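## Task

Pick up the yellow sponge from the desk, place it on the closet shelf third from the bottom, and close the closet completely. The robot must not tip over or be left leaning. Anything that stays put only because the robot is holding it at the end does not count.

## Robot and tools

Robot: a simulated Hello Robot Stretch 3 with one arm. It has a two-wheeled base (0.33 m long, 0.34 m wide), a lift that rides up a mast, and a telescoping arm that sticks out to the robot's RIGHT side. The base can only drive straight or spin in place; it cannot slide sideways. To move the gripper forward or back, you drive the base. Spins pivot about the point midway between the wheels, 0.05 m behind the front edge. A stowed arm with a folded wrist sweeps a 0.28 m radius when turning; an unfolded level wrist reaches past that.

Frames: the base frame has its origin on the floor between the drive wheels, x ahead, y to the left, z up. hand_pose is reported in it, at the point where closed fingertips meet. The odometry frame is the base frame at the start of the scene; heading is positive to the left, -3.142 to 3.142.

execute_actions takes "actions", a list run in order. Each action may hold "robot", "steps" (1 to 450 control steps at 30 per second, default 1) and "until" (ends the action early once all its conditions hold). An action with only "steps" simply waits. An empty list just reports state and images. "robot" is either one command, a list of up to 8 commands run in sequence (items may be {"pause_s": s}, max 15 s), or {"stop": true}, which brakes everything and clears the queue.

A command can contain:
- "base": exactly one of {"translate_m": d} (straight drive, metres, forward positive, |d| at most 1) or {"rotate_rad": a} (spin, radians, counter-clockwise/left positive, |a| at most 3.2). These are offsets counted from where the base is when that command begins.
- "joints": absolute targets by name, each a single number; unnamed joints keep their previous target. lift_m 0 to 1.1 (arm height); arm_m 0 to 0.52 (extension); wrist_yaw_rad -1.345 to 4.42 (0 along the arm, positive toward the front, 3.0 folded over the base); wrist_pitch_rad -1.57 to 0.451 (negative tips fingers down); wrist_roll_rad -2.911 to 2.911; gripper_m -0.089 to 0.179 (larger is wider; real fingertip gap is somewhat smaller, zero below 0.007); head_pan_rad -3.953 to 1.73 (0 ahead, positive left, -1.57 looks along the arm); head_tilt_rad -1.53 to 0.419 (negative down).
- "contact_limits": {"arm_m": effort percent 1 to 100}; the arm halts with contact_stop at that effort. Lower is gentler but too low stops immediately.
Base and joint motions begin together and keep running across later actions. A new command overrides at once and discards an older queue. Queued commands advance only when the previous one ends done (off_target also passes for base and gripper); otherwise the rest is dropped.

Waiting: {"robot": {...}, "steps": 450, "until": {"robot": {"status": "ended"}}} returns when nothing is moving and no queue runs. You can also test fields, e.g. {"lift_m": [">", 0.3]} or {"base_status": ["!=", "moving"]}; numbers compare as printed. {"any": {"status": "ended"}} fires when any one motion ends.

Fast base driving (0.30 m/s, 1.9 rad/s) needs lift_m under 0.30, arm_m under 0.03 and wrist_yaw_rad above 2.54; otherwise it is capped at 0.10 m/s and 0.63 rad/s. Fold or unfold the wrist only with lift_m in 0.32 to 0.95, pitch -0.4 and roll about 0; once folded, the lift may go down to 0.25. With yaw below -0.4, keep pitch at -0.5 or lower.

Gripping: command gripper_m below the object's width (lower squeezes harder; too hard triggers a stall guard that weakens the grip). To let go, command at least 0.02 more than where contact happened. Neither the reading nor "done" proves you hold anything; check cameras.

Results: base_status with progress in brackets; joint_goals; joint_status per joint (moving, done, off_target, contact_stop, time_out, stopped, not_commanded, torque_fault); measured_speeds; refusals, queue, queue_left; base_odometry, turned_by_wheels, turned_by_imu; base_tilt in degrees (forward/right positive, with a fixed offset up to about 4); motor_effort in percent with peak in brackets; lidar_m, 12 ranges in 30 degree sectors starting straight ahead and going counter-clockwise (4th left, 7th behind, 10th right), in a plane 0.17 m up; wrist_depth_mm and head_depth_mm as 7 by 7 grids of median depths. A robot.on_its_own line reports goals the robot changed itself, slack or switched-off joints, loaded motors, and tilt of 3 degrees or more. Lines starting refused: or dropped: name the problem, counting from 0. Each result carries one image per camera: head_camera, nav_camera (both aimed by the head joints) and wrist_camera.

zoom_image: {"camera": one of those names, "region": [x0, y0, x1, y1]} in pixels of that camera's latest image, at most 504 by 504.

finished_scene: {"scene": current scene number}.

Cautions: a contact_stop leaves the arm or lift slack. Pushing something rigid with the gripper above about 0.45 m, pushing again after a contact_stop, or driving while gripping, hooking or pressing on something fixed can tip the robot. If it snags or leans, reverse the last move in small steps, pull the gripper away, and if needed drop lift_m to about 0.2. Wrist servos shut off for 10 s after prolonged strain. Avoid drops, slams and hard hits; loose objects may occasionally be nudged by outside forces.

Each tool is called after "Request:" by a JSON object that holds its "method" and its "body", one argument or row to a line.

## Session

Request:
{"method": "execute_actions", "body": {
  "actions": []
}}

Scene clock: 0.00 s.
robot.base_odometry: x=+0.000 y=+0.000 heading=+0.000 (m, m, rad; robot's odometry frame)
robot.turned_by_wheels: +0.000 (rad since the last result)
robot.turned_by_imu: +0.000 (rad since the last result)
robot.base_tilt: forward=-3.1 right=-1.5 (deg)
robot.lidar_m: 2.17 2.36 2.45 2.41 2.36 1.43 1.83 1.62 1.34 1.31 1.43 2.13
robot.head_depth_mm: 2157 2795 2836 2861 2857 2892 2121 / 2156 2809 2830 2850 2922 2937 2132 / 2034 2114 2853 2867 2885 2708 2112 / 1945 2125 2202 2221 2219 2259 2109 / 1949 2195 2208 2223 2251 2287 2122 / 1942 2162 2224 2238 2280 2297 2123 / 1943 2197 2197 2199 2240 2272 2122
robot.base_status: not_commanded
robot.joint_positions: lift_m=+0.311 arm_m=+0.000 wrist_yaw_rad=+3.068 wrist_pitch_rad=-0.419 wrist_roll_rad=+0.014 gripper_m=+0.037 head_pan_rad=-0.018 head_tilt_rad=-0.005
robot.joint_goals: lift_m=+0.311 arm_m=+0.000 wrist_yaw_rad=+3.068 wrist_pitch_rad=-0.419 wrist_roll_rad=+0.014 gripper_m=+0.037 head_pan_rad=-0.018 head_tilt_rad=-0.005
robot.joint_status: lift_m=not_commanded arm_m=not_commanded wrist_yaw_rad=not_commanded wrist_pitch_rad=not_commanded wrist_roll_rad=not_commanded gripper_m=not_commanded head_pan_rad=not_commanded head_tilt_rad=not_commanded
robot.measured_speeds: translate_m=+0.000 rotate_rad=+0.000 lift_m=+0.000 arm_m=+0.000 wrist_yaw_rad=+0.000 wrist_pitch_rad=+0.000 wrist_roll_rad=+0.000 head_pan_rad=+0.000 head_tilt_rad=+0.000
robot: refusals=0 queue=idle queue_left=0
robot.motor_effort: left_wheel=+0 right_wheel=-1 lift_m=+24 arm_m=-1 wrist_yaw_rad=+0 wrist_pitch_rad=+6 wrist_roll_rad=+0 gripper_m=+0 head_pan_rad=+0 head_tilt_rad=+1 (%)
robot.hand_pose: x=-0.0048 y=+0.0792 z=+0.3231 quat_wxyz=(+0.174, +0.701, +0.121, +0.681) (m; robot's base frame)
robot.wrist_depth_mm: - - - - - - - / - - - - - - - / - - - - - - 954 / 826 813 - 785 767 735 725 / 653 640 637 628 628 596 593 / 538 529 533 538 498 508 500 / 464 475 - - 442 436 429
pictures: head_camera (sideways: a quarter turn clockwise sets it upright), nav_camera (sideways: a quarter turn counterclockwise sets it upright), wrist_camera
Images, in order (width x height): head_camera 896x504, nav_camera 672x504, wrist_camera 644x364.

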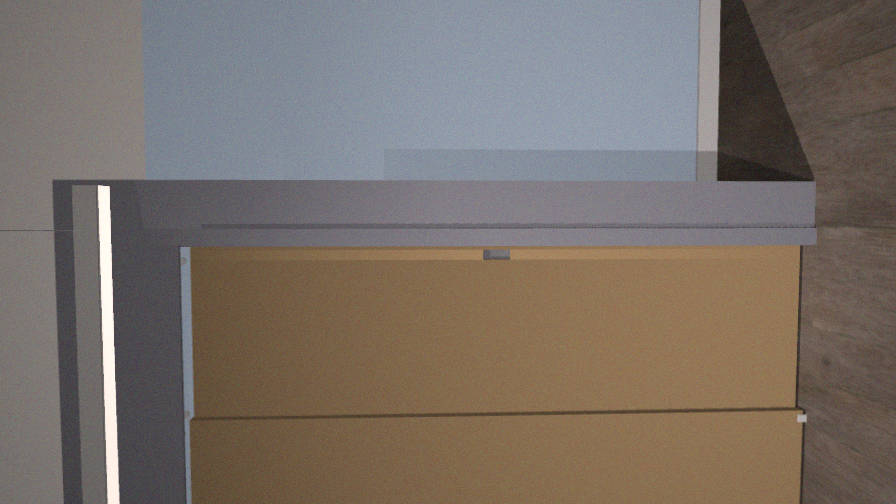

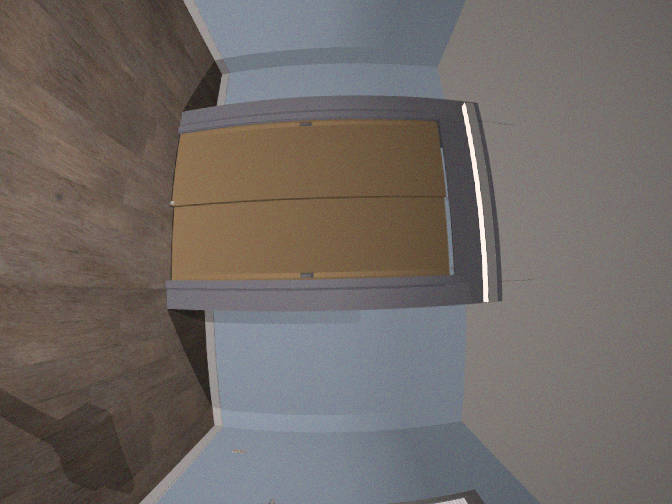

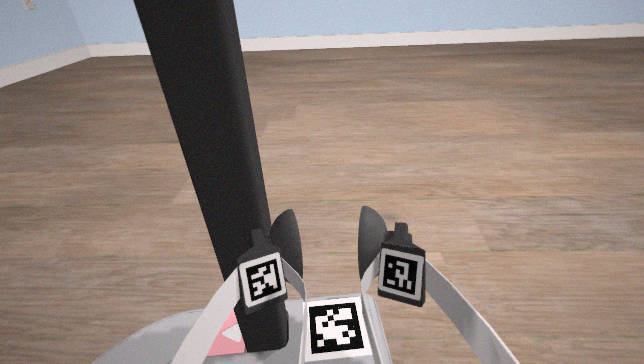

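Request:
{"method": "zoom_image", "body": {
  "camera": "head_camera",
  "region": [450, 215, 550, 295]
}}

Request:
{"method": "zoom_image", "body": {
  "camera": "nav_camera",
  "region": [150, 80, 510, 330]
}}

Request:
{"method": "execute_actions", "body": {
  "actions": [
    {"robot": {"joints": {"lift_m": 0.28, "head_pan_rad": -3.2, "head_tilt_rad": -0.35}}, "steps": 200, "until": {"robot": {"status": "ended"}}}
  ]
}}

Region (450, 215, 550, 295) of head_camera's 896x504 image, scaled by 5.040, with more detail than that image has; it fills the top 403 rows of this view, and the rest is white.

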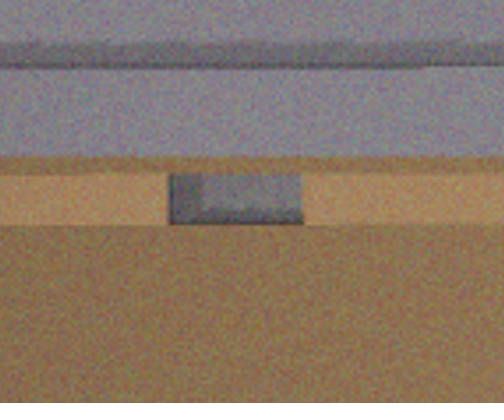

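Region (150, 80, 510, 330) of nav_camera's 672x504 image, scaled by 1.400, with more detail than that image has; it fills the top 350 rows of this view, and the rest is white.

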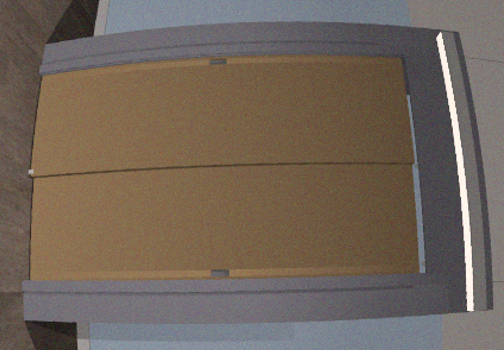

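Scene clock: 7.20 s.
robot.base_odometry: x=+0.000 y=+0.000 heading=+0.000 (m, m, rad; robot's odometry frame)
robot.turned_by_wheels: +0.000 (rad since the last result)
robot.turned_by_imu: +0.000 (rad since the last result)
robot.base_tilt: forward=-3.1 right=-1.5 (deg)
robot.lidar_m: 2.18 2.36 2.46 2.42 2.36 1.44 1.83 1.62 1.34 1.31 1.43 2.13
robot.head_depth_mm: 1564 1676 1799 1546 2075 1796 1432 / 1564 1689 1805 1530 1626 1736 1436 / 1570 1675 1799 1529 2097 1788 1437 / 1577 1690 1805 1532 2096 1782 1440 / 1576 1691 1811 1526 2113 1780 1423 / 1562 1700 1814 1522 2104 1780 1427 / 1567 1700 1832 1506 2112 1765 1428
robot.base_status: not_commanded
robot.joint_positions: lift_m=+0.280 arm_m=+0.000 wrist_yaw_rad=+3.068 wrist_pitch_rad=-0.420 wrist_roll_rad=+0.014 gripper_m=+0.037 head_pan_rad=-3.193 head_tilt_rad=-0.346
robot.joint_goals: lift_m=+0.280 arm_m=+0.000 wrist_yaw_rad=+3.068 wrist_pitch_rad=-0.420 wrist_roll_rad=+0.014 gripper_m=+0.037 head_pan_rad=-3.200 head_tilt_rad=-0.350
robot.joint_status: lift_m=done arm_m=not_commanded wrist_yaw_rad=not_commanded wrist_pitch_rad=not_commanded wrist_roll_rad=not_commanded gripper_m=not_commanded head_pan_rad=done head_tilt_rad=done
robot.measured_speeds: translate_m=+0.000 rotate_rad=+0.000 lift_m=+0.000 arm_m=+0.000 wrist_yaw_rad=+0.000 wrist_pitch_rad=+0.000 wrist_roll_rad=+0.000 head_pan_rad=+0.000 head_tilt_rad=+0.000
robot: refusals=0 queue=done queue_left=0
robot.motor_effort: left_wheel=+0(0) right_wheel=-1(0) lift_m=+20(24) arm_m=-1(0) wrist_yaw_rad=+1(1) wrist_pitch_rad=+6(7) wrist_roll_rad=+0(0) gripper_m=+0(1) head_pan_rad=-4(49) head_tilt_rad=-1(18) (%)
robot.hand_pose: x=-0.0048 y=+0.0790 z=+0.2923 quat_wxyz=(+0.174, +0.701, +0.121, +0.681) (m; robot's base frame)
robot.wrist_depth_mm: - - - - - - - / - - - - - - - / - - - 971 933 904 896 / 774 752 - 730 705 695 680 / 608 599 596 578 587 561 556 / 503 501 - - - 475 468 / 433 - - - 408 407 400
pictures: head_camera (sideways: a quarter turn clockwise sets it upright), nav_camera (sideways: a quarter turn counterclockwise sets it upright), wrist_camera
Images, in order (width x height): head_camera 896x504, nav_camera 672x504, wrist_camera 644x364.

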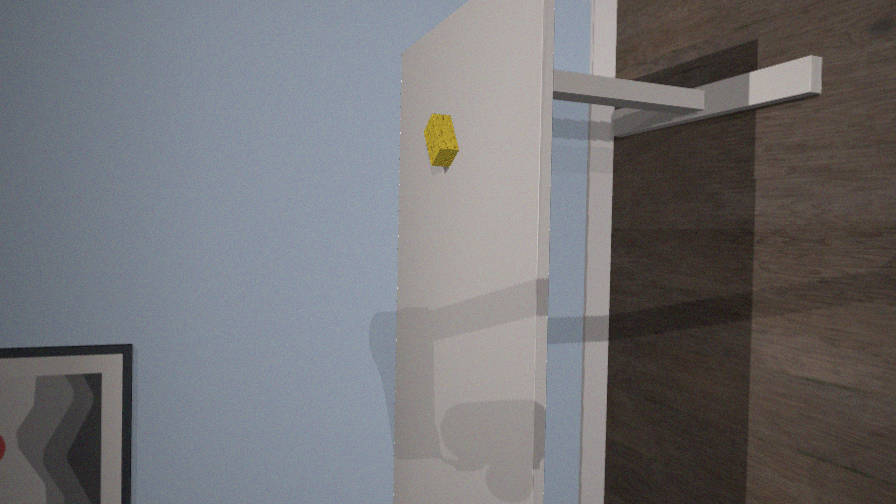

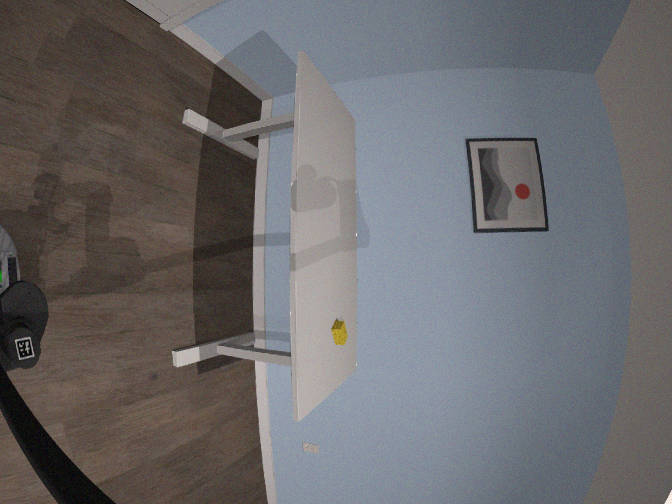

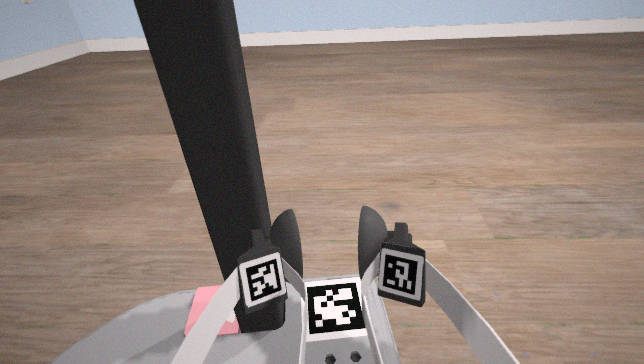

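Request:
{"method": "zoom_image", "body": {
  "camera": "head_camera",
  "region": [390, 90, 490, 190]
}}

Region (390, 90, 490, 190) of head_camera's 896x504 image, scaled by 5.040, with more detail than that image has.

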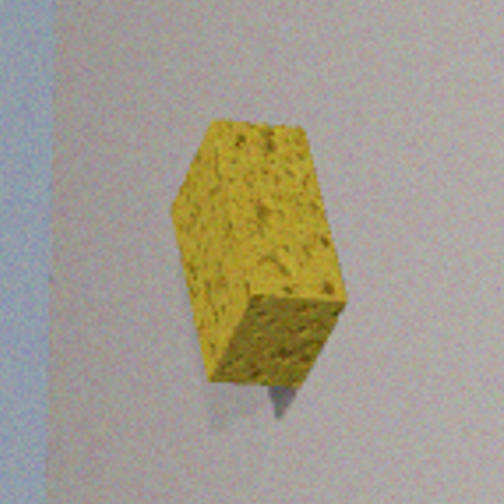

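Request:
{"method": "execute_actions", "body": {
  "actions": [
    {"robot": {"base": {"rotate_rad": 0.542}, "joints": {"head_pan_rad": -1.57, "head_tilt_rad": -0.45, "gripper_m": 0.0}}, "steps": 200, "until": {"robot": {"base_status": ["!=", "moving"]}}},
    {"robot": {"base": {"translate_m": 1.0}}, "steps": 300, "until": {"robot": {"translate_m": [">=", 0.55]}}},
    {"robot": {"base": {"translate_m": 1.0}}, "steps": 300, "until": {"robot": {"translate_m": [">=", 0.55]}}},
    {"robot": {"base": {"translate_m": 0.966}}, "steps": 300, "until": {"robot": {"base_status": ["!=", "moving"]}}},
    {"robot": {"base": {"rotate_rad": 0.955}, "joints": {"lift_m": 0.93}}, "steps": 300, "until": {"robot": {"base_status": ["!=", "moving"], "lift_m": [">", 0.36]}}},
    {"robot": {"joints": {"wrist_yaw_rad": 0.0, "wrist_roll_rad": 0.0}}, "steps": 300, "until": {"robot": {"wrist_yaw_rad": ["<", 1.2]}}},
    {"robot": {"joints": {"wrist_pitch_rad": 0.0}}, "steps": 300, "until": {"robot": {"status": "ended"}}}
  ]
}}

Scene clock: 31.83 s.
robot.base_odometry: x=+1.780 y=+1.071 heading=+1.497 (m, m, rad; robot's odometry frame)
robot.turned_by_wheels: +1.497 (rad since the last result)
robot.turned_by_imu: +1.514 (rad since the last result)
robot.base_tilt: forward=-3.2 right=-1.4 (deg)
robot.lidar_m: 1.16 1.22 1.72 3.16 3.51 2.66 2.60 0.74 0.56 0.52 0.55 1.19
robot.head_depth_mm: 432 469 512 563 628 689 - / 432 469 512 566 631 698 - / 432 469 512 565 620 - - / 423 459 503 563 - - - / 406 444 485 540 601 685 793 / 419 455 497 548 610 689 793 / 420 455 498 548 611 731 1292
robot.base_status: done (rotate_rad +0.9549 of +0.9550)
robot.joint_positions: lift_m=+0.930 arm_m=+0.000 wrist_yaw_rad=+0.003 wrist_pitch_rad=-0.024 wrist_roll_rad=+0.004 gripper_m=+0.000 head_pan_rad=-1.577 head_tilt_rad=-0.445
robot.joint_goals: lift_m=+0.930 arm_m=+0.000 wrist_yaw_rad=+0.000 wrist_pitch_rad=+0.000 wrist_roll_rad=+0.000 gripper_m=+0.000 head_pan_rad=-1.570 head_tilt_rad=-0.450
robot.joint_status: lift_m=done arm_m=not_commanded wrist_yaw_rad=done wrist_pitch_rad=done wrist_roll_rad=done gripper_m=done head_pan_rad=done head_tilt_rad=done
robot.measured_speeds: translate_m=+0.000 rotate_rad=+0.000 lift_m=+0.000 arm_m=+0.000 wrist_yaw_rad=+0.000 wrist_pitch_rad=+0.000 wrist_roll_rad=+0.000 head_pan_rad=+0.000 head_tilt_rad=+0.000
robot: refusals=0 queue=done queue_left=0
robot.motor_effort: left_wheel=-4(14) right_wheel=+3(11) lift_m=+26(28) arm_m=-1(1) wrist_yaw_rad=-4(9) wrist_pitch_rad=+10(11) wrist_roll_rad=-2(4) gripper_m=-2(79) head_pan_rad=+3(49) head_tilt_rad=-1(8) (%)
robot.hand_pose: x=-0.0207 y=-0.4001 z=+1.0383 quat_wxyz=(+0.706, +0.010, -0.708, -0.008) (m; robot's base frame)
robot.wrist_depth_mm: 950 270 265 274 273 269 268 / - 277 274 281 282 277 275 / - 285 281 291 291 287 282 / - 297 290 304 299 296 292 / - 307 301 282 309 305 300 / - 317 313 - 319 317 311 / - 332 321 309 332 325 322
pictures: head_camera (sideways: a quarter turn clockwise sets it upright), nav_camera (sideways: a quarter turn counterclockwise sets it upright), wrist_camera
Images, in order (width x height): head_camera 896x504, nav_camera 672x504, wrist_camera 644x364.

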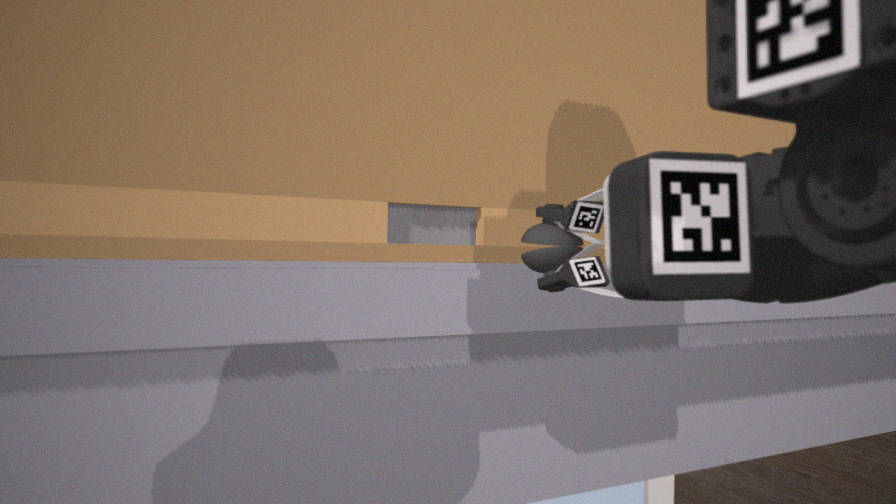

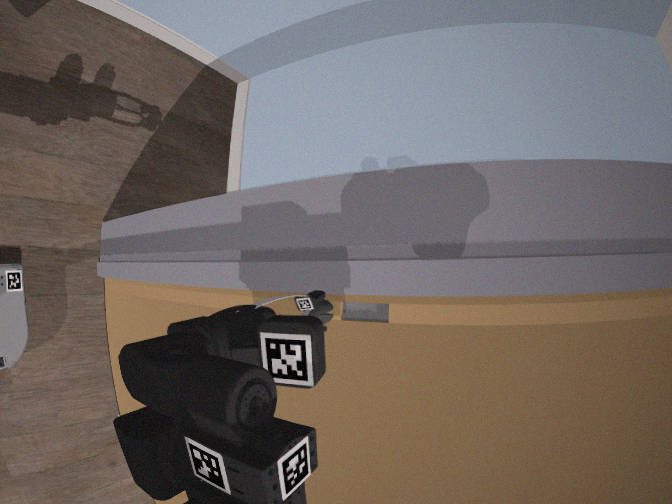

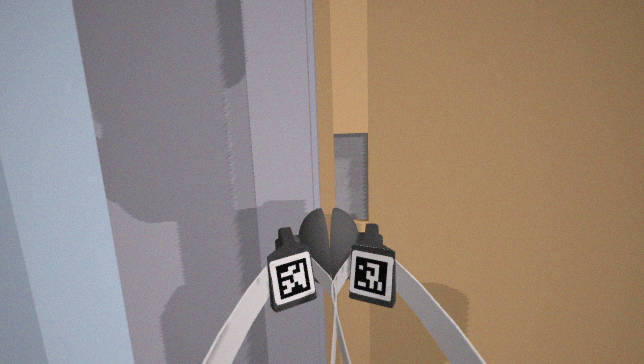

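Request:
{"method": "execute_actions", "body": {
  "actions": [
    {"robot": {"base": {"rotate_rad": -0.035}, "joints": {"lift_m": 0.94, "arm_m": 0.095}, "contact_limits": {"arm_m": 15}}, "steps": 200, "until": {"robot": {"status": "ended"}}}
  ]
}}

Scene clock: 37.60 s.
robot.base_odometry: x=+1.780 y=+1.071 heading=+1.462 (m, m, rad; robot's odometry frame)
robot.turned_by_wheels: -0.035 (rad since the last result)
robot.turned_by_imu: -0.035 (rad since the last result)
robot.base_tilt: forward=-3.1 right=-1.5 (deg)
robot.lidar_m: 1.16 1.21 1.66 3.47 3.15 2.69 2.59 0.77 0.56 0.51 0.55 1.20
robot.head_depth_mm: 435 474 518 571 - - 871 / 435 472 517 567 - - 865 / 434 471 516 562 - - 841 / 433 470 514 561 - - 838 / 408 443 480 529 591 667 771 / 411 450 493 542 607 684 786 / 415 450 492 543 602 682 1233
robot.base_status: done (rotate_rad -0.0349 of -0.0350)
robot.joint_positions: lift_m=+0.940 arm_m=+0.095 wrist_yaw_rad=+0.002 wrist_pitch_rad=-0.024 wrist_roll_rad=+0.004 gripper_m=+0.000 head_pan_rad=-1.577 head_tilt_rad=-0.445
robot.joint_goals: lift_m=+0.940 arm_m=+0.095 wrist_yaw_rad=+0.000 wrist_pitch_rad=+0.000 wrist_roll_rad=+0.000 gripper_m=+0.000 head_pan_rad=-1.570 head_tilt_rad=-0.450
robot.joint_status: lift_m=done arm_m=done wrist_yaw_rad=done wrist_pitch_rad=done wrist_roll_rad=done gripper_m=done head_pan_rad=done head_tilt_rad=done
robot.measured_speeds: translate_m=+0.000 rotate_rad=+0.000 lift_m=+0.000 arm_m=+0.000 wrist_yaw_rad=+0.000 wrist_pitch_rad=+0.000 wrist_roll_rad=+0.000 head_pan_rad=+0.000 head_tilt_rad=+0.000
robot: refusals=0 queue=done queue_left=0
robot.motor_effort: left_wheel=+2(4) right_wheel=-2(3) lift_m=+26(27) arm_m=+6(7) wrist_yaw_rad=-3(4) wrist_pitch_rad=+10(10) wrist_roll_rad=-2(2) gripper_m=-2(1) head_pan_rad=+3(3) head_tilt_rad=-1(1) (%)
robot.contact_limits: arm_m 15 (drawing in: default 33, maximum 54; extending or still: default 44, maximum 73)
robot.hand_pose: x=-0.0209 y=-0.4952 z=+1.0483 quat_wxyz=(+0.706, +0.010, -0.708, -0.008) (m; robot's base frame)
robot.wrist_depth_mm: 177 177 163 191 190 189 189 / 182 181 168 196 195 196 194 / 188 188 173 202 202 201 201 / 194 194 179 212 208 207 208 / 201 200 184 214 215 215 214 / 208 207 191 - 221 222 222 / 215 214 198 230 230 229 228
pictures: head_camera (sideways: a quarter turn clockwise sets it upright), nav_camera (sideways: a quarter turn counterclockwise sets it upright), wrist_camera
Images, in order (width x height): head_camera 896x504, nav_camera 672x504, wrist_camera 644x364.

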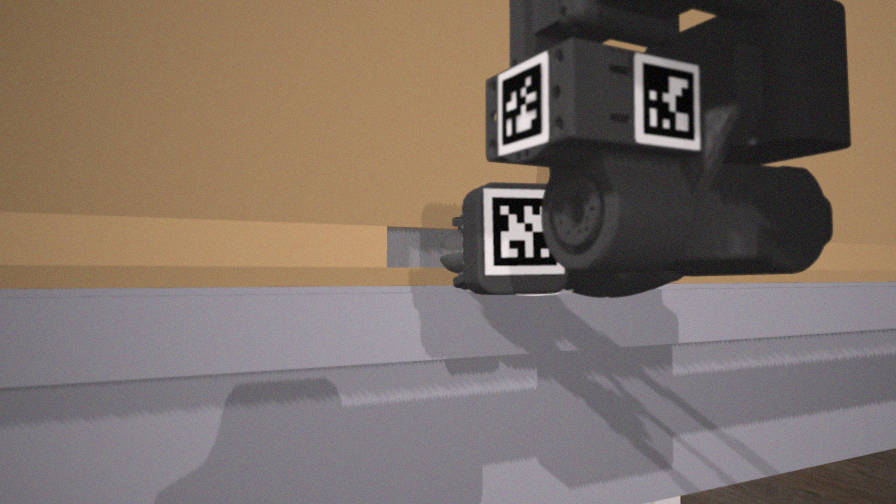

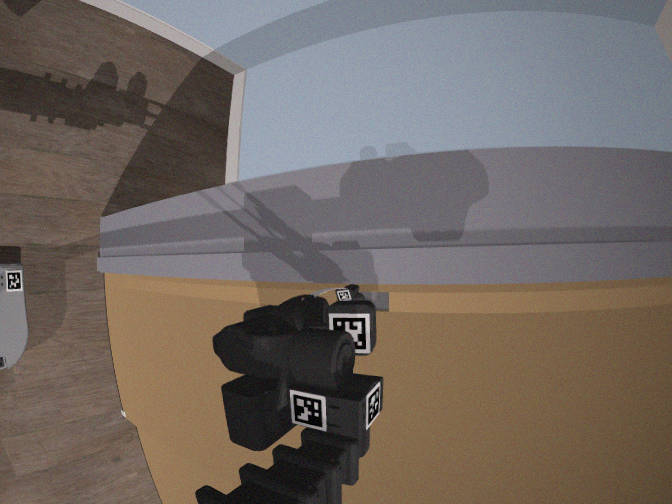

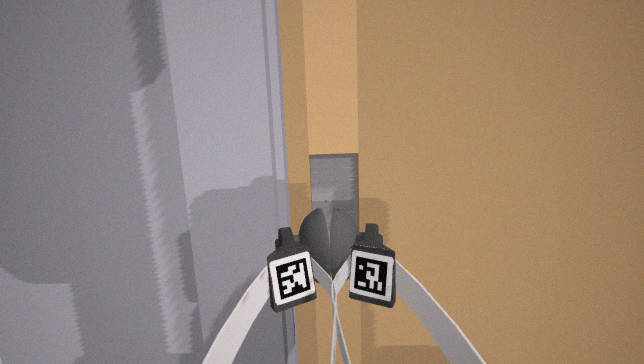

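Request:
{"method": "execute_actions", "body": {
  "actions": [
    {"robot": {"joints": {"wrist_yaw_rad": -0.027, "arm_m": 0.139}, "contact_limits": {"arm_m": 20}}, "steps": 200, "until": {"robot": {"status": "ended"}}}
  ]
}}

Scene clock: 42.77 s.
robot.base_odometry: x=+1.780 y=+1.071 heading=+1.462 (m, m, rad; robot's odometry frame)
robot.turned_by_wheels: +0.000 (rad since the last result)
robot.turned_by_imu: +0.000 (rad since the last result)
robot.base_tilt: forward=-3.2 right=-1.4 (deg)
robot.lidar_m: 1.16 1.20 1.65 3.47 3.16 2.69 2.59 0.77 0.57 0.51 0.55 1.20
robot.head_depth_mm: 437 474 520 561 - 755 837 / 435 473 519 555 - - 832 / 434 473 517 554 - 746 829 / 433 470 516 557 - 742 823 / 408 442 481 528 591 665 770 / 411 450 493 543 604 682 785 / 414 450 491 543 604 683 1234
robot.base_status: done (rotate_rad -0.0349 of -0.0350)
robot.joint_positions: lift_m=+0.940 arm_m=+0.139 wrist_yaw_rad=-0.024 wrist_pitch_rad=-0.024 wrist_roll_rad=+0.004 gripper_m=+0.000 head_pan_rad=-1.577 head_tilt_rad=-0.445
robot.joint_goals: lift_m=+0.940 arm_m=+0.139 wrist_yaw_rad=-0.027 wrist_pitch_rad=+0.000 wrist_roll_rad=+0.000 gripper_m=+0.000 head_pan_rad=-1.570 head_tilt_rad=-0.450
robot.joint_status: lift_m=done arm_m=done wrist_yaw_rad=done wrist_pitch_rad=done wrist_roll_rad=done gripper_m=done head_pan_rad=done head_tilt_rad=done
robot.measured_speeds: translate_m=+0.000 rotate_rad=+0.000 lift_m=+0.000 arm_m=+0.000 wrist_yaw_rad=+0.000 wrist_pitch_rad=+0.000 wrist_roll_rad=+0.000 head_pan_rad=+0.000 head_tilt_rad=+0.000
robot: refusals=0 queue=done queue_left=0
robot.motor_effort: left_wheel=+3(3) right_wheel=-3(3) lift_m=+26(27) arm_m=+6(8) wrist_yaw_rad=-4(6) wrist_pitch_rad=+9(10) wrist_roll_rad=-2(2) gripper_m=-1(2) head_pan_rad=+3(3) head_tilt_rad=-1(2) (%)
robot.contact_limits: arm_m 20 (drawing in: default 33, maximum 54; extending or still: default 44, maximum 73)
robot.hand_pose: x=-0.0276 y=-0.5391 z=+1.0483 quat_wxyz=(+0.706, +0.000, -0.708, -0.017) (m; robot's base frame)
robot.wrist_depth_mm: 133 121 125 152 152 153 153 / 137 125 127 156 156 157 158 / 142 129 131 161 162 162 163 / 146 134 135 177 167 167 168 / 151 139 138 171 172 173 174 / 156 144 142 - 178 179 180 / 161 160 149 184 185 186 187
pictures: head_camera (sideways: a quarter turn clockwise sets it upright), nav_camera (sideways: a quarter turn counterclockwise sets it upright), wrist_camera
Images, in order (width x height): head_camera 896x504, nav_camera 672x504, wrist_camera 644x364.

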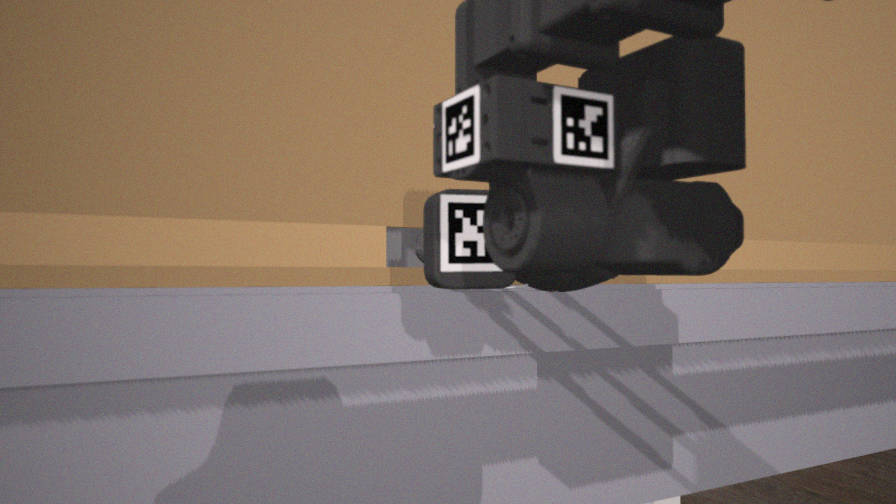

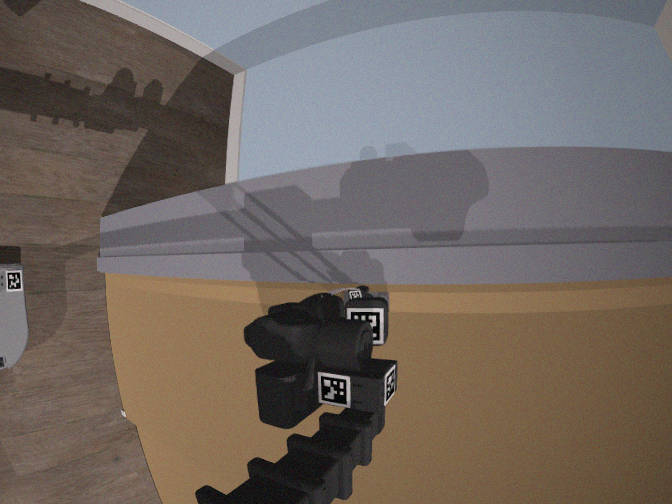

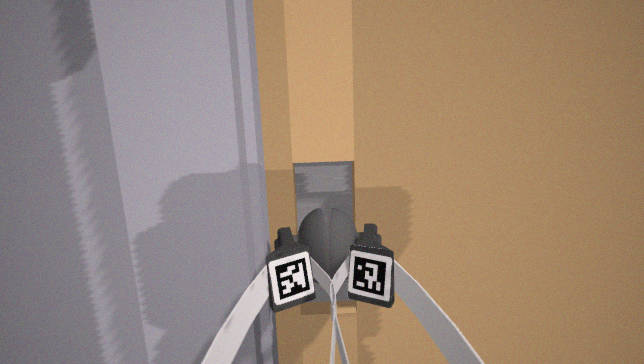

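Request:
{"method": "execute_actions", "body": {
  "actions": [
    {"robot": {"base": {"translate_m": -0.38}, "joints": {"arm_m": 0.141}, "contact_limits": {"arm_m": 30}}, "steps": 200, "until": {"robot": {"translate_m": ["<=", -0.14]}}}
  ]
}}

Scene clock: 45.37 s.
robot.base_odometry: x=+1.765 y=+0.931 heading=+1.462 (m, m, rad; robot's odometry frame)
robot.turned_by_wheels: +0.000 (rad since the last result)
robot.turned_by_imu: +0.000 (rad since the last result)
robot.base_tilt: forward=-3.5 right=-0.2 (deg)
robot.lidar_m: 1.30 1.35 1.85 3.13 3.40 2.54 2.45 0.77 0.57 0.55 0.54 1.35
robot.head_depth_mm: 437 476 521 562 - 755 840 / 436 474 518 556 - 763 830 / 436 473 517 554 - 747 827 / 435 472 517 559 - 742 823 / 1024 1122 868 1215 1302 1211 1297 / 1040 1130 1009 1188 1036 836 833 / 708 523 524 543 597 661 775
robot.base_status: moving (translate_m -0.1410 of -0.3800)
robot.joint_positions: lift_m=+0.940 arm_m=+0.140 wrist_yaw_rad=+0.006 wrist_pitch_rad=-0.026 wrist_roll_rad=+0.004 gripper_m=+0.000 head_pan_rad=-1.577 head_tilt_rad=-0.445
robot.joint_goals: lift_m=+0.940 arm_m=+0.141 wrist_yaw_rad=-0.027 wrist_pitch_rad=+0.000 wrist_roll_rad=+0.000 gripper_m=+0.000 head_pan_rad=-1.570 head_tilt_rad=-0.450
robot.joint_status: lift_m=done arm_m=moving wrist_yaw_rad=done wrist_pitch_rad=done wrist_roll_rad=done gripper_m=done head_pan_rad=done head_tilt_rad=done
robot.measured_speeds: translate_m=-0.100 rotate_rad=+0.001 lift_m=+0.000 arm_m=+0.000 wrist_yaw_rad=+0.060 wrist_pitch_rad=+0.000 wrist_roll_rad=+0.000 head_pan_rad=+0.000 head_tilt_rad=+0.000
robot: refusals=0 queue=running queue_left=0
robot.motor_effort: left_wheel=+8(16) right_wheel=-18(28) lift_m=+26(27) arm_m=+14(17) wrist_yaw_rad=-45(73) wrist_pitch_rad=+11(11) wrist_roll_rad=-2(2) gripper_m=-6(6) head_pan_rad=+3(3) head_tilt_rad=-1(1) (%)
robot.contact_limits: arm_m 30 (drawing in: default 33, maximum 54; extending or still: default 44, maximum 73)
robot.hand_pose: x=-0.0200 y=-0.5405 z=+1.0477 quat_wxyz=(+0.706, +0.012, -0.708, -0.008) (m; robot's base frame)
robot.wrist_depth_mm: 194 429 498 151 150 150 149 / 192 425 586 155 155 154 153 / 195 420 632 161 160 159 158 / 195 419 519 178 165 164 163 / 193 266 624 - 171 169 169 / 192 262 676 - 176 175 175 / 191 260 556 184 183 182 181
pictures: head_camera (sideways: a quarter turn clockwise sets it upright), nav_camera (sideways: a quarter turn counterclockwise sets it upright), wrist_camera
Images, in order (width x height): head_camera 896x504, nav_camera 672x504, wrist_camera 644x364.

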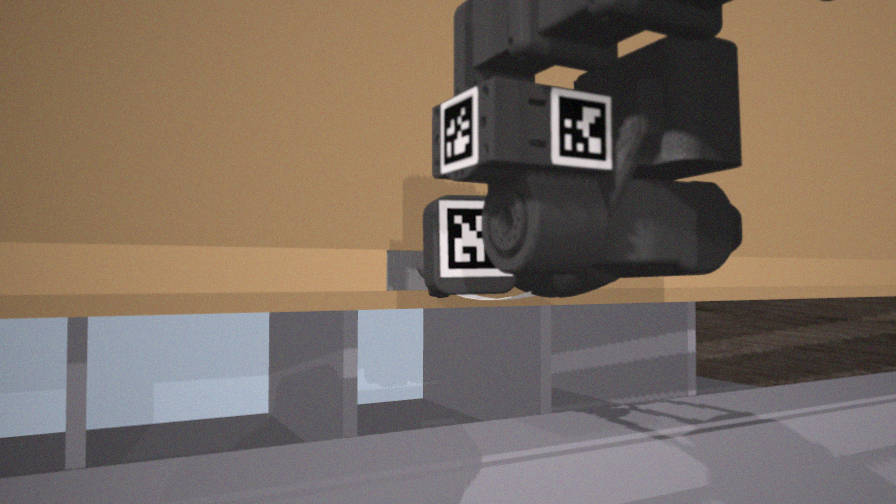

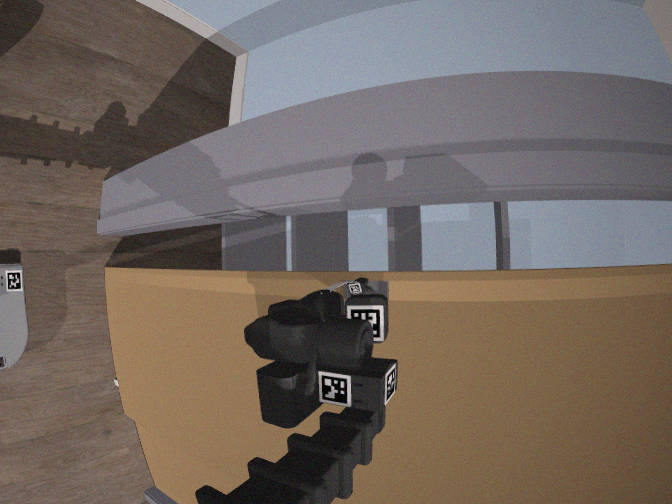

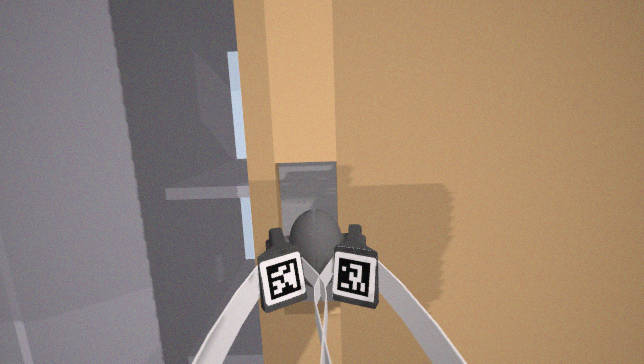

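Request:
{"method": "execute_actions", "body": {
  "actions": [
    {"steps": 200, "until": {"robot": {"base_status": ["!=", "moving"]}}}
  ]
}}

Scene clock: 48.53 s.
robot.base_odometry: x=+1.739 y=+0.694 heading=+1.462 (m, m, rad; robot's odometry frame)
robot.turned_by_wheels: -0.001 (rad since the last result)
robot.turned_by_imu: +0.258 (rad since the last result)
robot.base_tilt: forward=-3.5 right=-2.1 (deg)
robot.lidar_m: 1.50 1.74 3.03 3.09 2.61 2.26 1.03 0.62 0.53 0.53 0.61 1.50
robot.head_depth_mm: 415 447 485 519 - 671 731 / 424 457 497 531 - - 760 / 432 468 510 543 - 721 788 / 442 478 523 564 - 744 821 / 1078 1195 1169 1273 1325 1498 1339 / 931 998 990 1100 1145 1212 1036 / 775 805 658 687 719 780 884
robot.base_status: done (translate_m -0.3800 of -0.3800)
robot.joint_positions: lift_m=+0.940 arm_m=+0.140 wrist_yaw_rad=-0.020 wrist_pitch_rad=-0.050 wrist_roll_rad=+0.004 gripper_m=+0.000 head_pan_rad=-1.577 head_tilt_rad=-0.445
robot.joint_goals: lift_m=+0.940 arm_m=+0.141 wrist_yaw_rad=-0.027 wrist_pitch_rad=+0.000 wrist_roll_rad=+0.000 gripper_m=+0.000 head_pan_rad=-1.570 head_tilt_rad=-0.450
robot.joint_status: lift_m=done arm_m=done wrist_yaw_rad=done wrist_pitch_rad=done wrist_roll_rad=done gripper_m=done head_pan_rad=done head_tilt_rad=done
robot.measured_speeds: translate_m=+0.000 rotate_rad=+0.000 lift_m=+0.000 arm_m=+0.000 wrist_yaw_rad=+0.000 wrist_pitch_rad=+0.000 wrist_roll_rad=+0.000 head_pan_rad=+0.000 head_tilt_rad=+0.000
robot: refusals=0 queue=done queue_left=0
robot.on_its_own: arm_m is at rest, and its effort (+16) is outside its rest range (-14 to +14)
robot.motor_effort: left_wheel=-4(10) right_wheel=-1(19) lift_m=+25(26) arm_m=+16(15) wrist_yaw_rad=-9(51) wrist_pitch_rad=+20(20) wrist_roll_rad=-2(2) gripper_m=-3(6) head_pan_rad=+3(3) head_tilt_rad=-1(1) (%)
robot.contact_limits: arm_m 30 (drawing in: default 33, maximum 54; extending or still: default 44, maximum 73)
robot.hand_pose: x=-0.0267 y=-0.5396 z=+1.0418 quat_wxyz=(+0.706, +0.011, -0.708, -0.025) (m; robot's base frame)
robot.wrist_depth_mm: 257 445 553 154 144 136 128 / 259 448 632 160 149 140 132 / 259 449 631 165 154 144 135 / 260 448 592 182 159 148 139 / 260 450 682 185 164 154 144 / 261 337 636 - 168 159 148 / 261 338 605 193 181 164 154
pictures: head_camera (sideways: a quarter turn clockwise sets it upright), nav_camera (sideways: a quarter turn counterclockwise sets it upright), wrist_camera
Images, in order (width x height): head_camera 896x504, nav_camera 672x504, wrist_camera 644x364.

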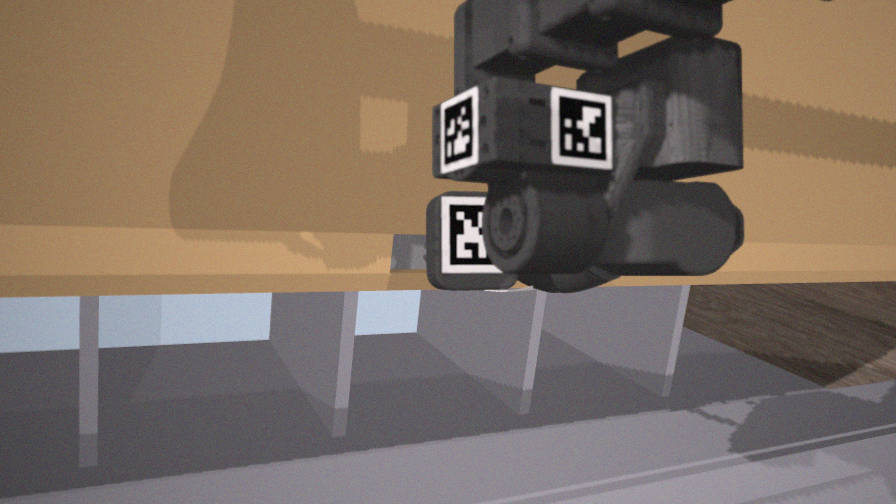

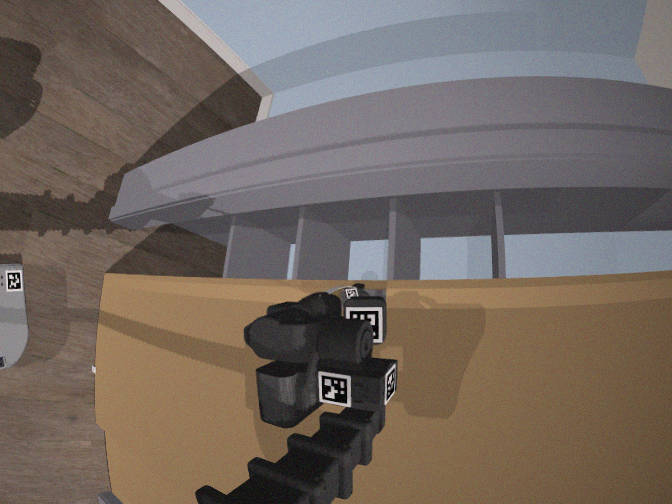

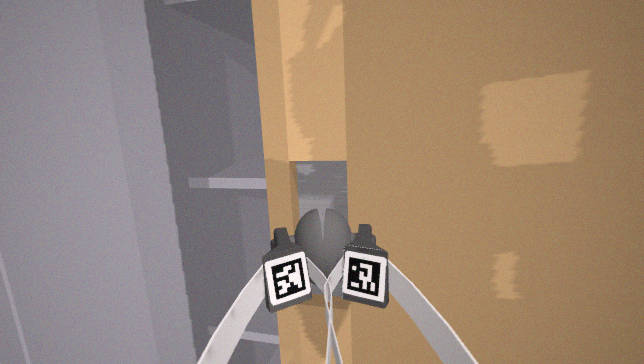

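Request:
{"method": "execute_actions", "body": {
  "actions": [
    {"robot": {"joints": {"arm_m": 0.132, "wrist_yaw_rad": -0.38}, "contact_limits": {"arm_m": 30}}, "steps": 90, "until": {"robot": {"status": "ended"}}}
  ]
}}

Scene clock: 53.70 s.
robot.base_odometry: x=+1.739 y=+0.694 heading=+1.462 (m, m, rad; robot's odometry frame)
robot.turned_by_wheels: +0.000 (rad since the last result)
robot.turned_by_imu: +0.051 (rad since the last result)
robot.base_tilt: forward=-3.0 right=-1.6 (deg)
robot.lidar_m: 1.49 1.78 3.28 3.09 2.54 2.26 0.97 0.60 0.53 0.53 0.61 1.49
robot.head_depth_mm: 408 440 476 511 - 651 719 / 420 452 492 527 - - 766 / 1052 1150 1024 1333 - - 807 / 1079 1185 1118 1315 - 1486 1342 / 986 1082 1063 1171 1280 1415 1337 / 794 858 905 944 794 854 934 / 523 548 574 622 681 782 932
robot.base_status: done (translate_m -0.3800 of -0.3800)
robot.joint_positions: lift_m=+0.940 arm_m=+0.131 wrist_yaw_rad=-0.395 wrist_pitch_rad=-0.027 wrist_roll_rad=+0.003 gripper_m=+0.000 head_pan_rad=-1.577 head_tilt_rad=-0.445
robot.joint_goals: lift_m=+0.940 arm_m=+0.132 wrist_yaw_rad=-0.380 wrist_pitch_rad=+0.000 wrist_roll_rad=+0.000 gripper_m=+0.000 head_pan_rad=-1.570 head_tilt_rad=-0.450
robot.joint_status: lift_m=done arm_m=done wrist_yaw_rad=done wrist_pitch_rad=done wrist_roll_rad=done gripper_m=done head_pan_rad=done head_tilt_rad=done
robot.measured_speeds: translate_m=+0.000 rotate_rad=+0.000 lift_m=+0.000 arm_m=+0.000 wrist_yaw_rad=+0.000 wrist_pitch_rad=+0.000 wrist_roll_rad=+0.000 head_pan_rad=+0.000 head_tilt_rad=+0.000
robot: refusals=0 queue=done queue_left=0
robot.motor_effort: left_wheel=-4(35) right_wheel=+1(53) lift_m=+25(25) arm_m=+10(14) wrist_yaw_rad=+19(100) wrist_pitch_rad=+11(20) wrist_roll_rad=-1(2) gripper_m=-2(7) head_pan_rad=+3(3) head_tilt_rad=-1(1) (%)
robot.contact_limits: arm_m 30 (drawing in: default 33, maximum 54; extending or still: default 44, maximum 73)
robot.hand_pose: x=-0.1198 y=-0.5121 z=+1.0476 quat_wxyz=(+0.691, -0.129, -0.696, -0.148) (m; robot's base frame)
robot.wrist_depth_mm: 470 585 594 152 155 159 162 / 481 735 797 156 160 163 168 / 475 711 823 162 165 169 173 / 457 542 616 177 171 175 180 / 466 701 878 171 177 181 186 / 461 677 766 - 183 188 193 / 455 583 581 184 189 195 200
pictures: head_camera (sideways: a quarter turn clockwise sets it upright), nav_camera (sideways: a quarter turn counterclockwise sets it upright), wrist_camera
Images, in order (width x height): head_camera 896x504, nav_camera 672x504, wrist_camera 644x364.

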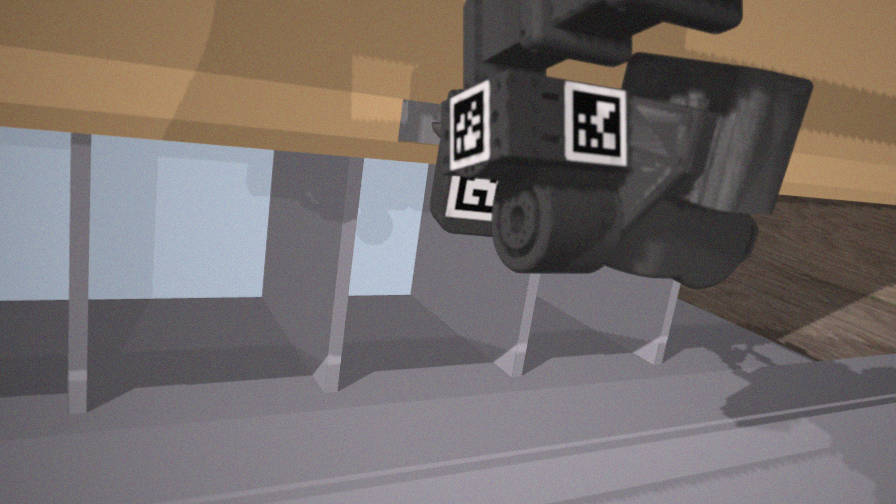

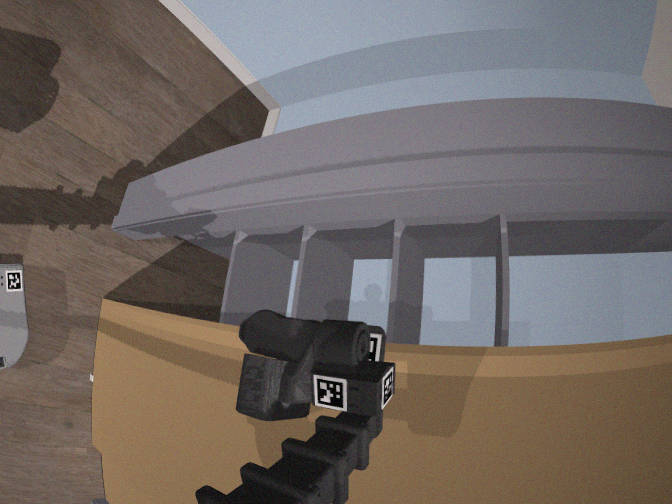

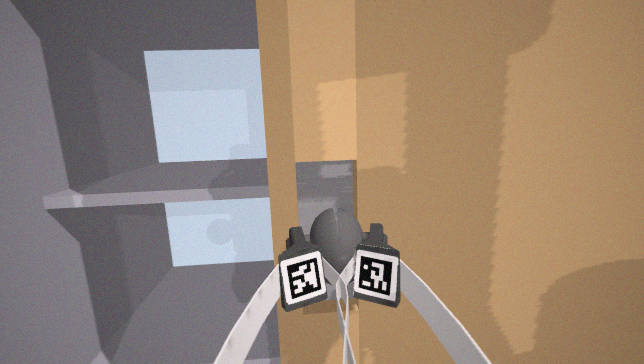

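Request:
{"method": "execute_actions", "body": {
  "actions": [
    {"robot": {"base": {"rotate_rad": -0.2}, "joints": {"arm_m": 0.13}, "contact_limits": {"arm_m": 30}}, "steps": 120, "until": {"robot": {"status": "ended"}}}
  ]
}}

Scene clock: 58.50 s.
robot.base_odometry: x=+1.739 y=+0.694 heading=+1.262 (m, m, rad; robot's odometry frame)
robot.turned_by_wheels: -0.200 (rad since the last result)
robot.turned_by_imu: -0.111 (rad since the last result)
robot.base_tilt: forward=-3.1 right=-1.5 (deg)
robot.lidar_m: 1.48 1.65 2.70 3.09 2.74 2.28 1.17 0.64 0.54 0.53 0.60 1.48
robot.head_depth_mm: 411 444 485 520 - 668 749 / 421 452 493 530 - - 785 / 1039 1134 940 1324 - - 812 / 1057 1158 1017 1326 - - 1335 / 1073 1175 1104 1244 1298 1515 1335 / 1010 1073 1021 1126 1228 1247 1265 / 798 844 877 705 729 766 860
robot.base_status: done (rotate_rad -0.1999 of -0.2000)
robot.joint_positions: lift_m=+0.940 arm_m=+0.129 wrist_yaw_rad=-0.385 wrist_pitch_rad=-0.026 wrist_roll_rad=+0.003 gripper_m=+0.000 head_pan_rad=-1.577 head_tilt_rad=-0.446
robot.joint_goals: lift_m=+0.940 arm_m=+0.130 wrist_yaw_rad=-0.380 wrist_pitch_rad=+0.000 wrist_roll_rad=+0.000 gripper_m=+0.000 head_pan_rad=-1.570 head_tilt_rad=-0.450
robot.joint_status: lift_m=done arm_m=done wrist_yaw_rad=done wrist_pitch_rad=done wrist_roll_rad=done gripper_m=done head_pan_rad=done head_tilt_rad=done
robot.measured_speeds: translate_m=+0.000 rotate_rad=+0.000 lift_m=+0.000 arm_m=+0.000 wrist_yaw_rad=+0.000 wrist_pitch_rad=+0.000 wrist_roll_rad=+0.000 head_pan_rad=+0.000 head_tilt_rad=+0.000
robot: refusals=0 queue=done queue_left=0
robot.motor_effort: left_wheel=+2(30) right_wheel=-5(67) lift_m=+25(25) arm_m=+10(12) wrist_yaw_rad=+7(98) wrist_pitch_rad=+10(12) wrist_roll_rad=-1(2) gripper_m=-2(7) head_pan_rad=+4(3) head_tilt_rad=-1(2) (%)
robot.contact_limits: arm_m 30 (drawing in: default 33, maximum 54; extending or still: default 44, maximum 73)
robot.hand_pose: x=-0.1175 y=-0.5111 z=+1.0478 quat_wxyz=(+0.691, -0.126, -0.696, -0.145) (m; robot's base frame)
robot.wrist_depth_mm: 542 579 592 154 162 171 182 / 606 755 782 159 167 177 188 / 587 780 807 164 173 183 195 / 525 544 528 180 179 189 202 / 552 828 874 - 186 196 210 / 559 768 764 188 193 204 217 / 546 589 580 185 197 213 227
pictures: head_camera (sideways: a quarter turn clockwise sets it upright), nav_camera (sideways: a quarter turn counterclockwise sets it upright), wrist_camera
Images, in order (width x height): head_camera 896x504, nav_camera 672x504, wrist_camera 644x364.

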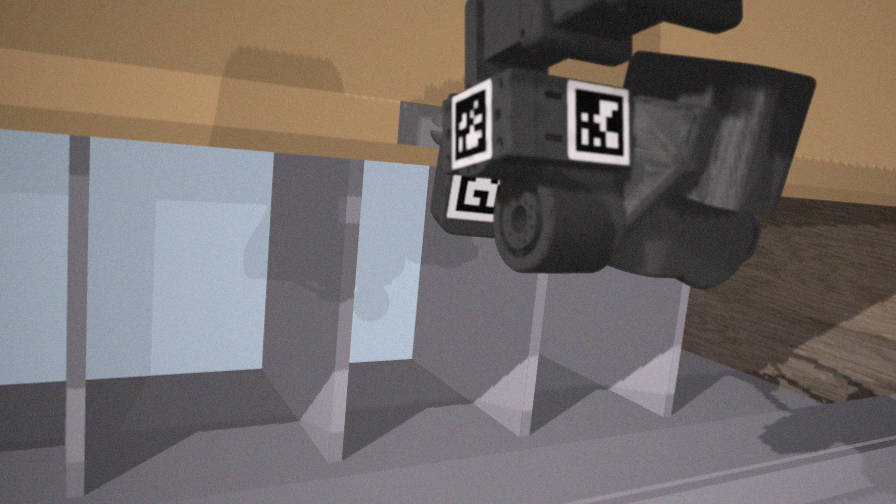

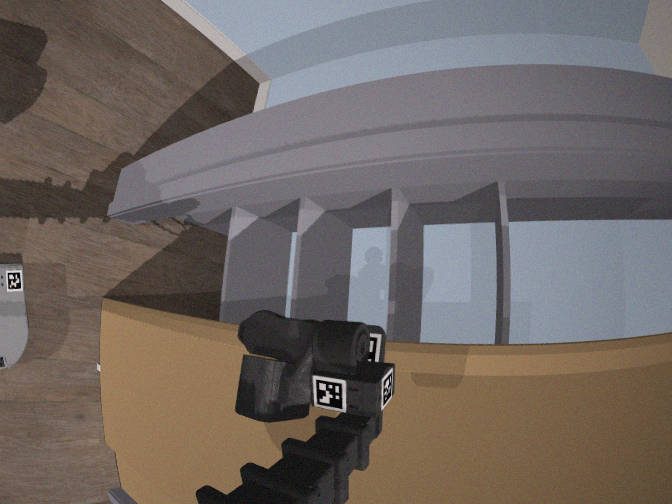

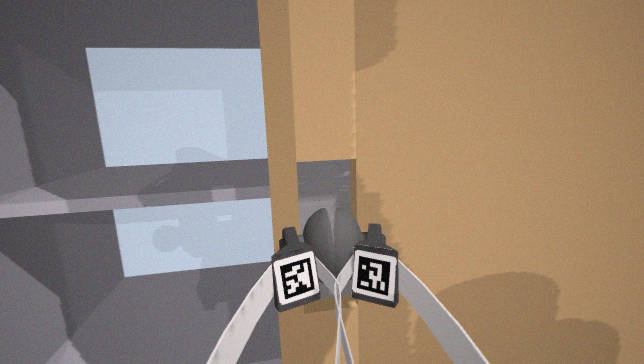

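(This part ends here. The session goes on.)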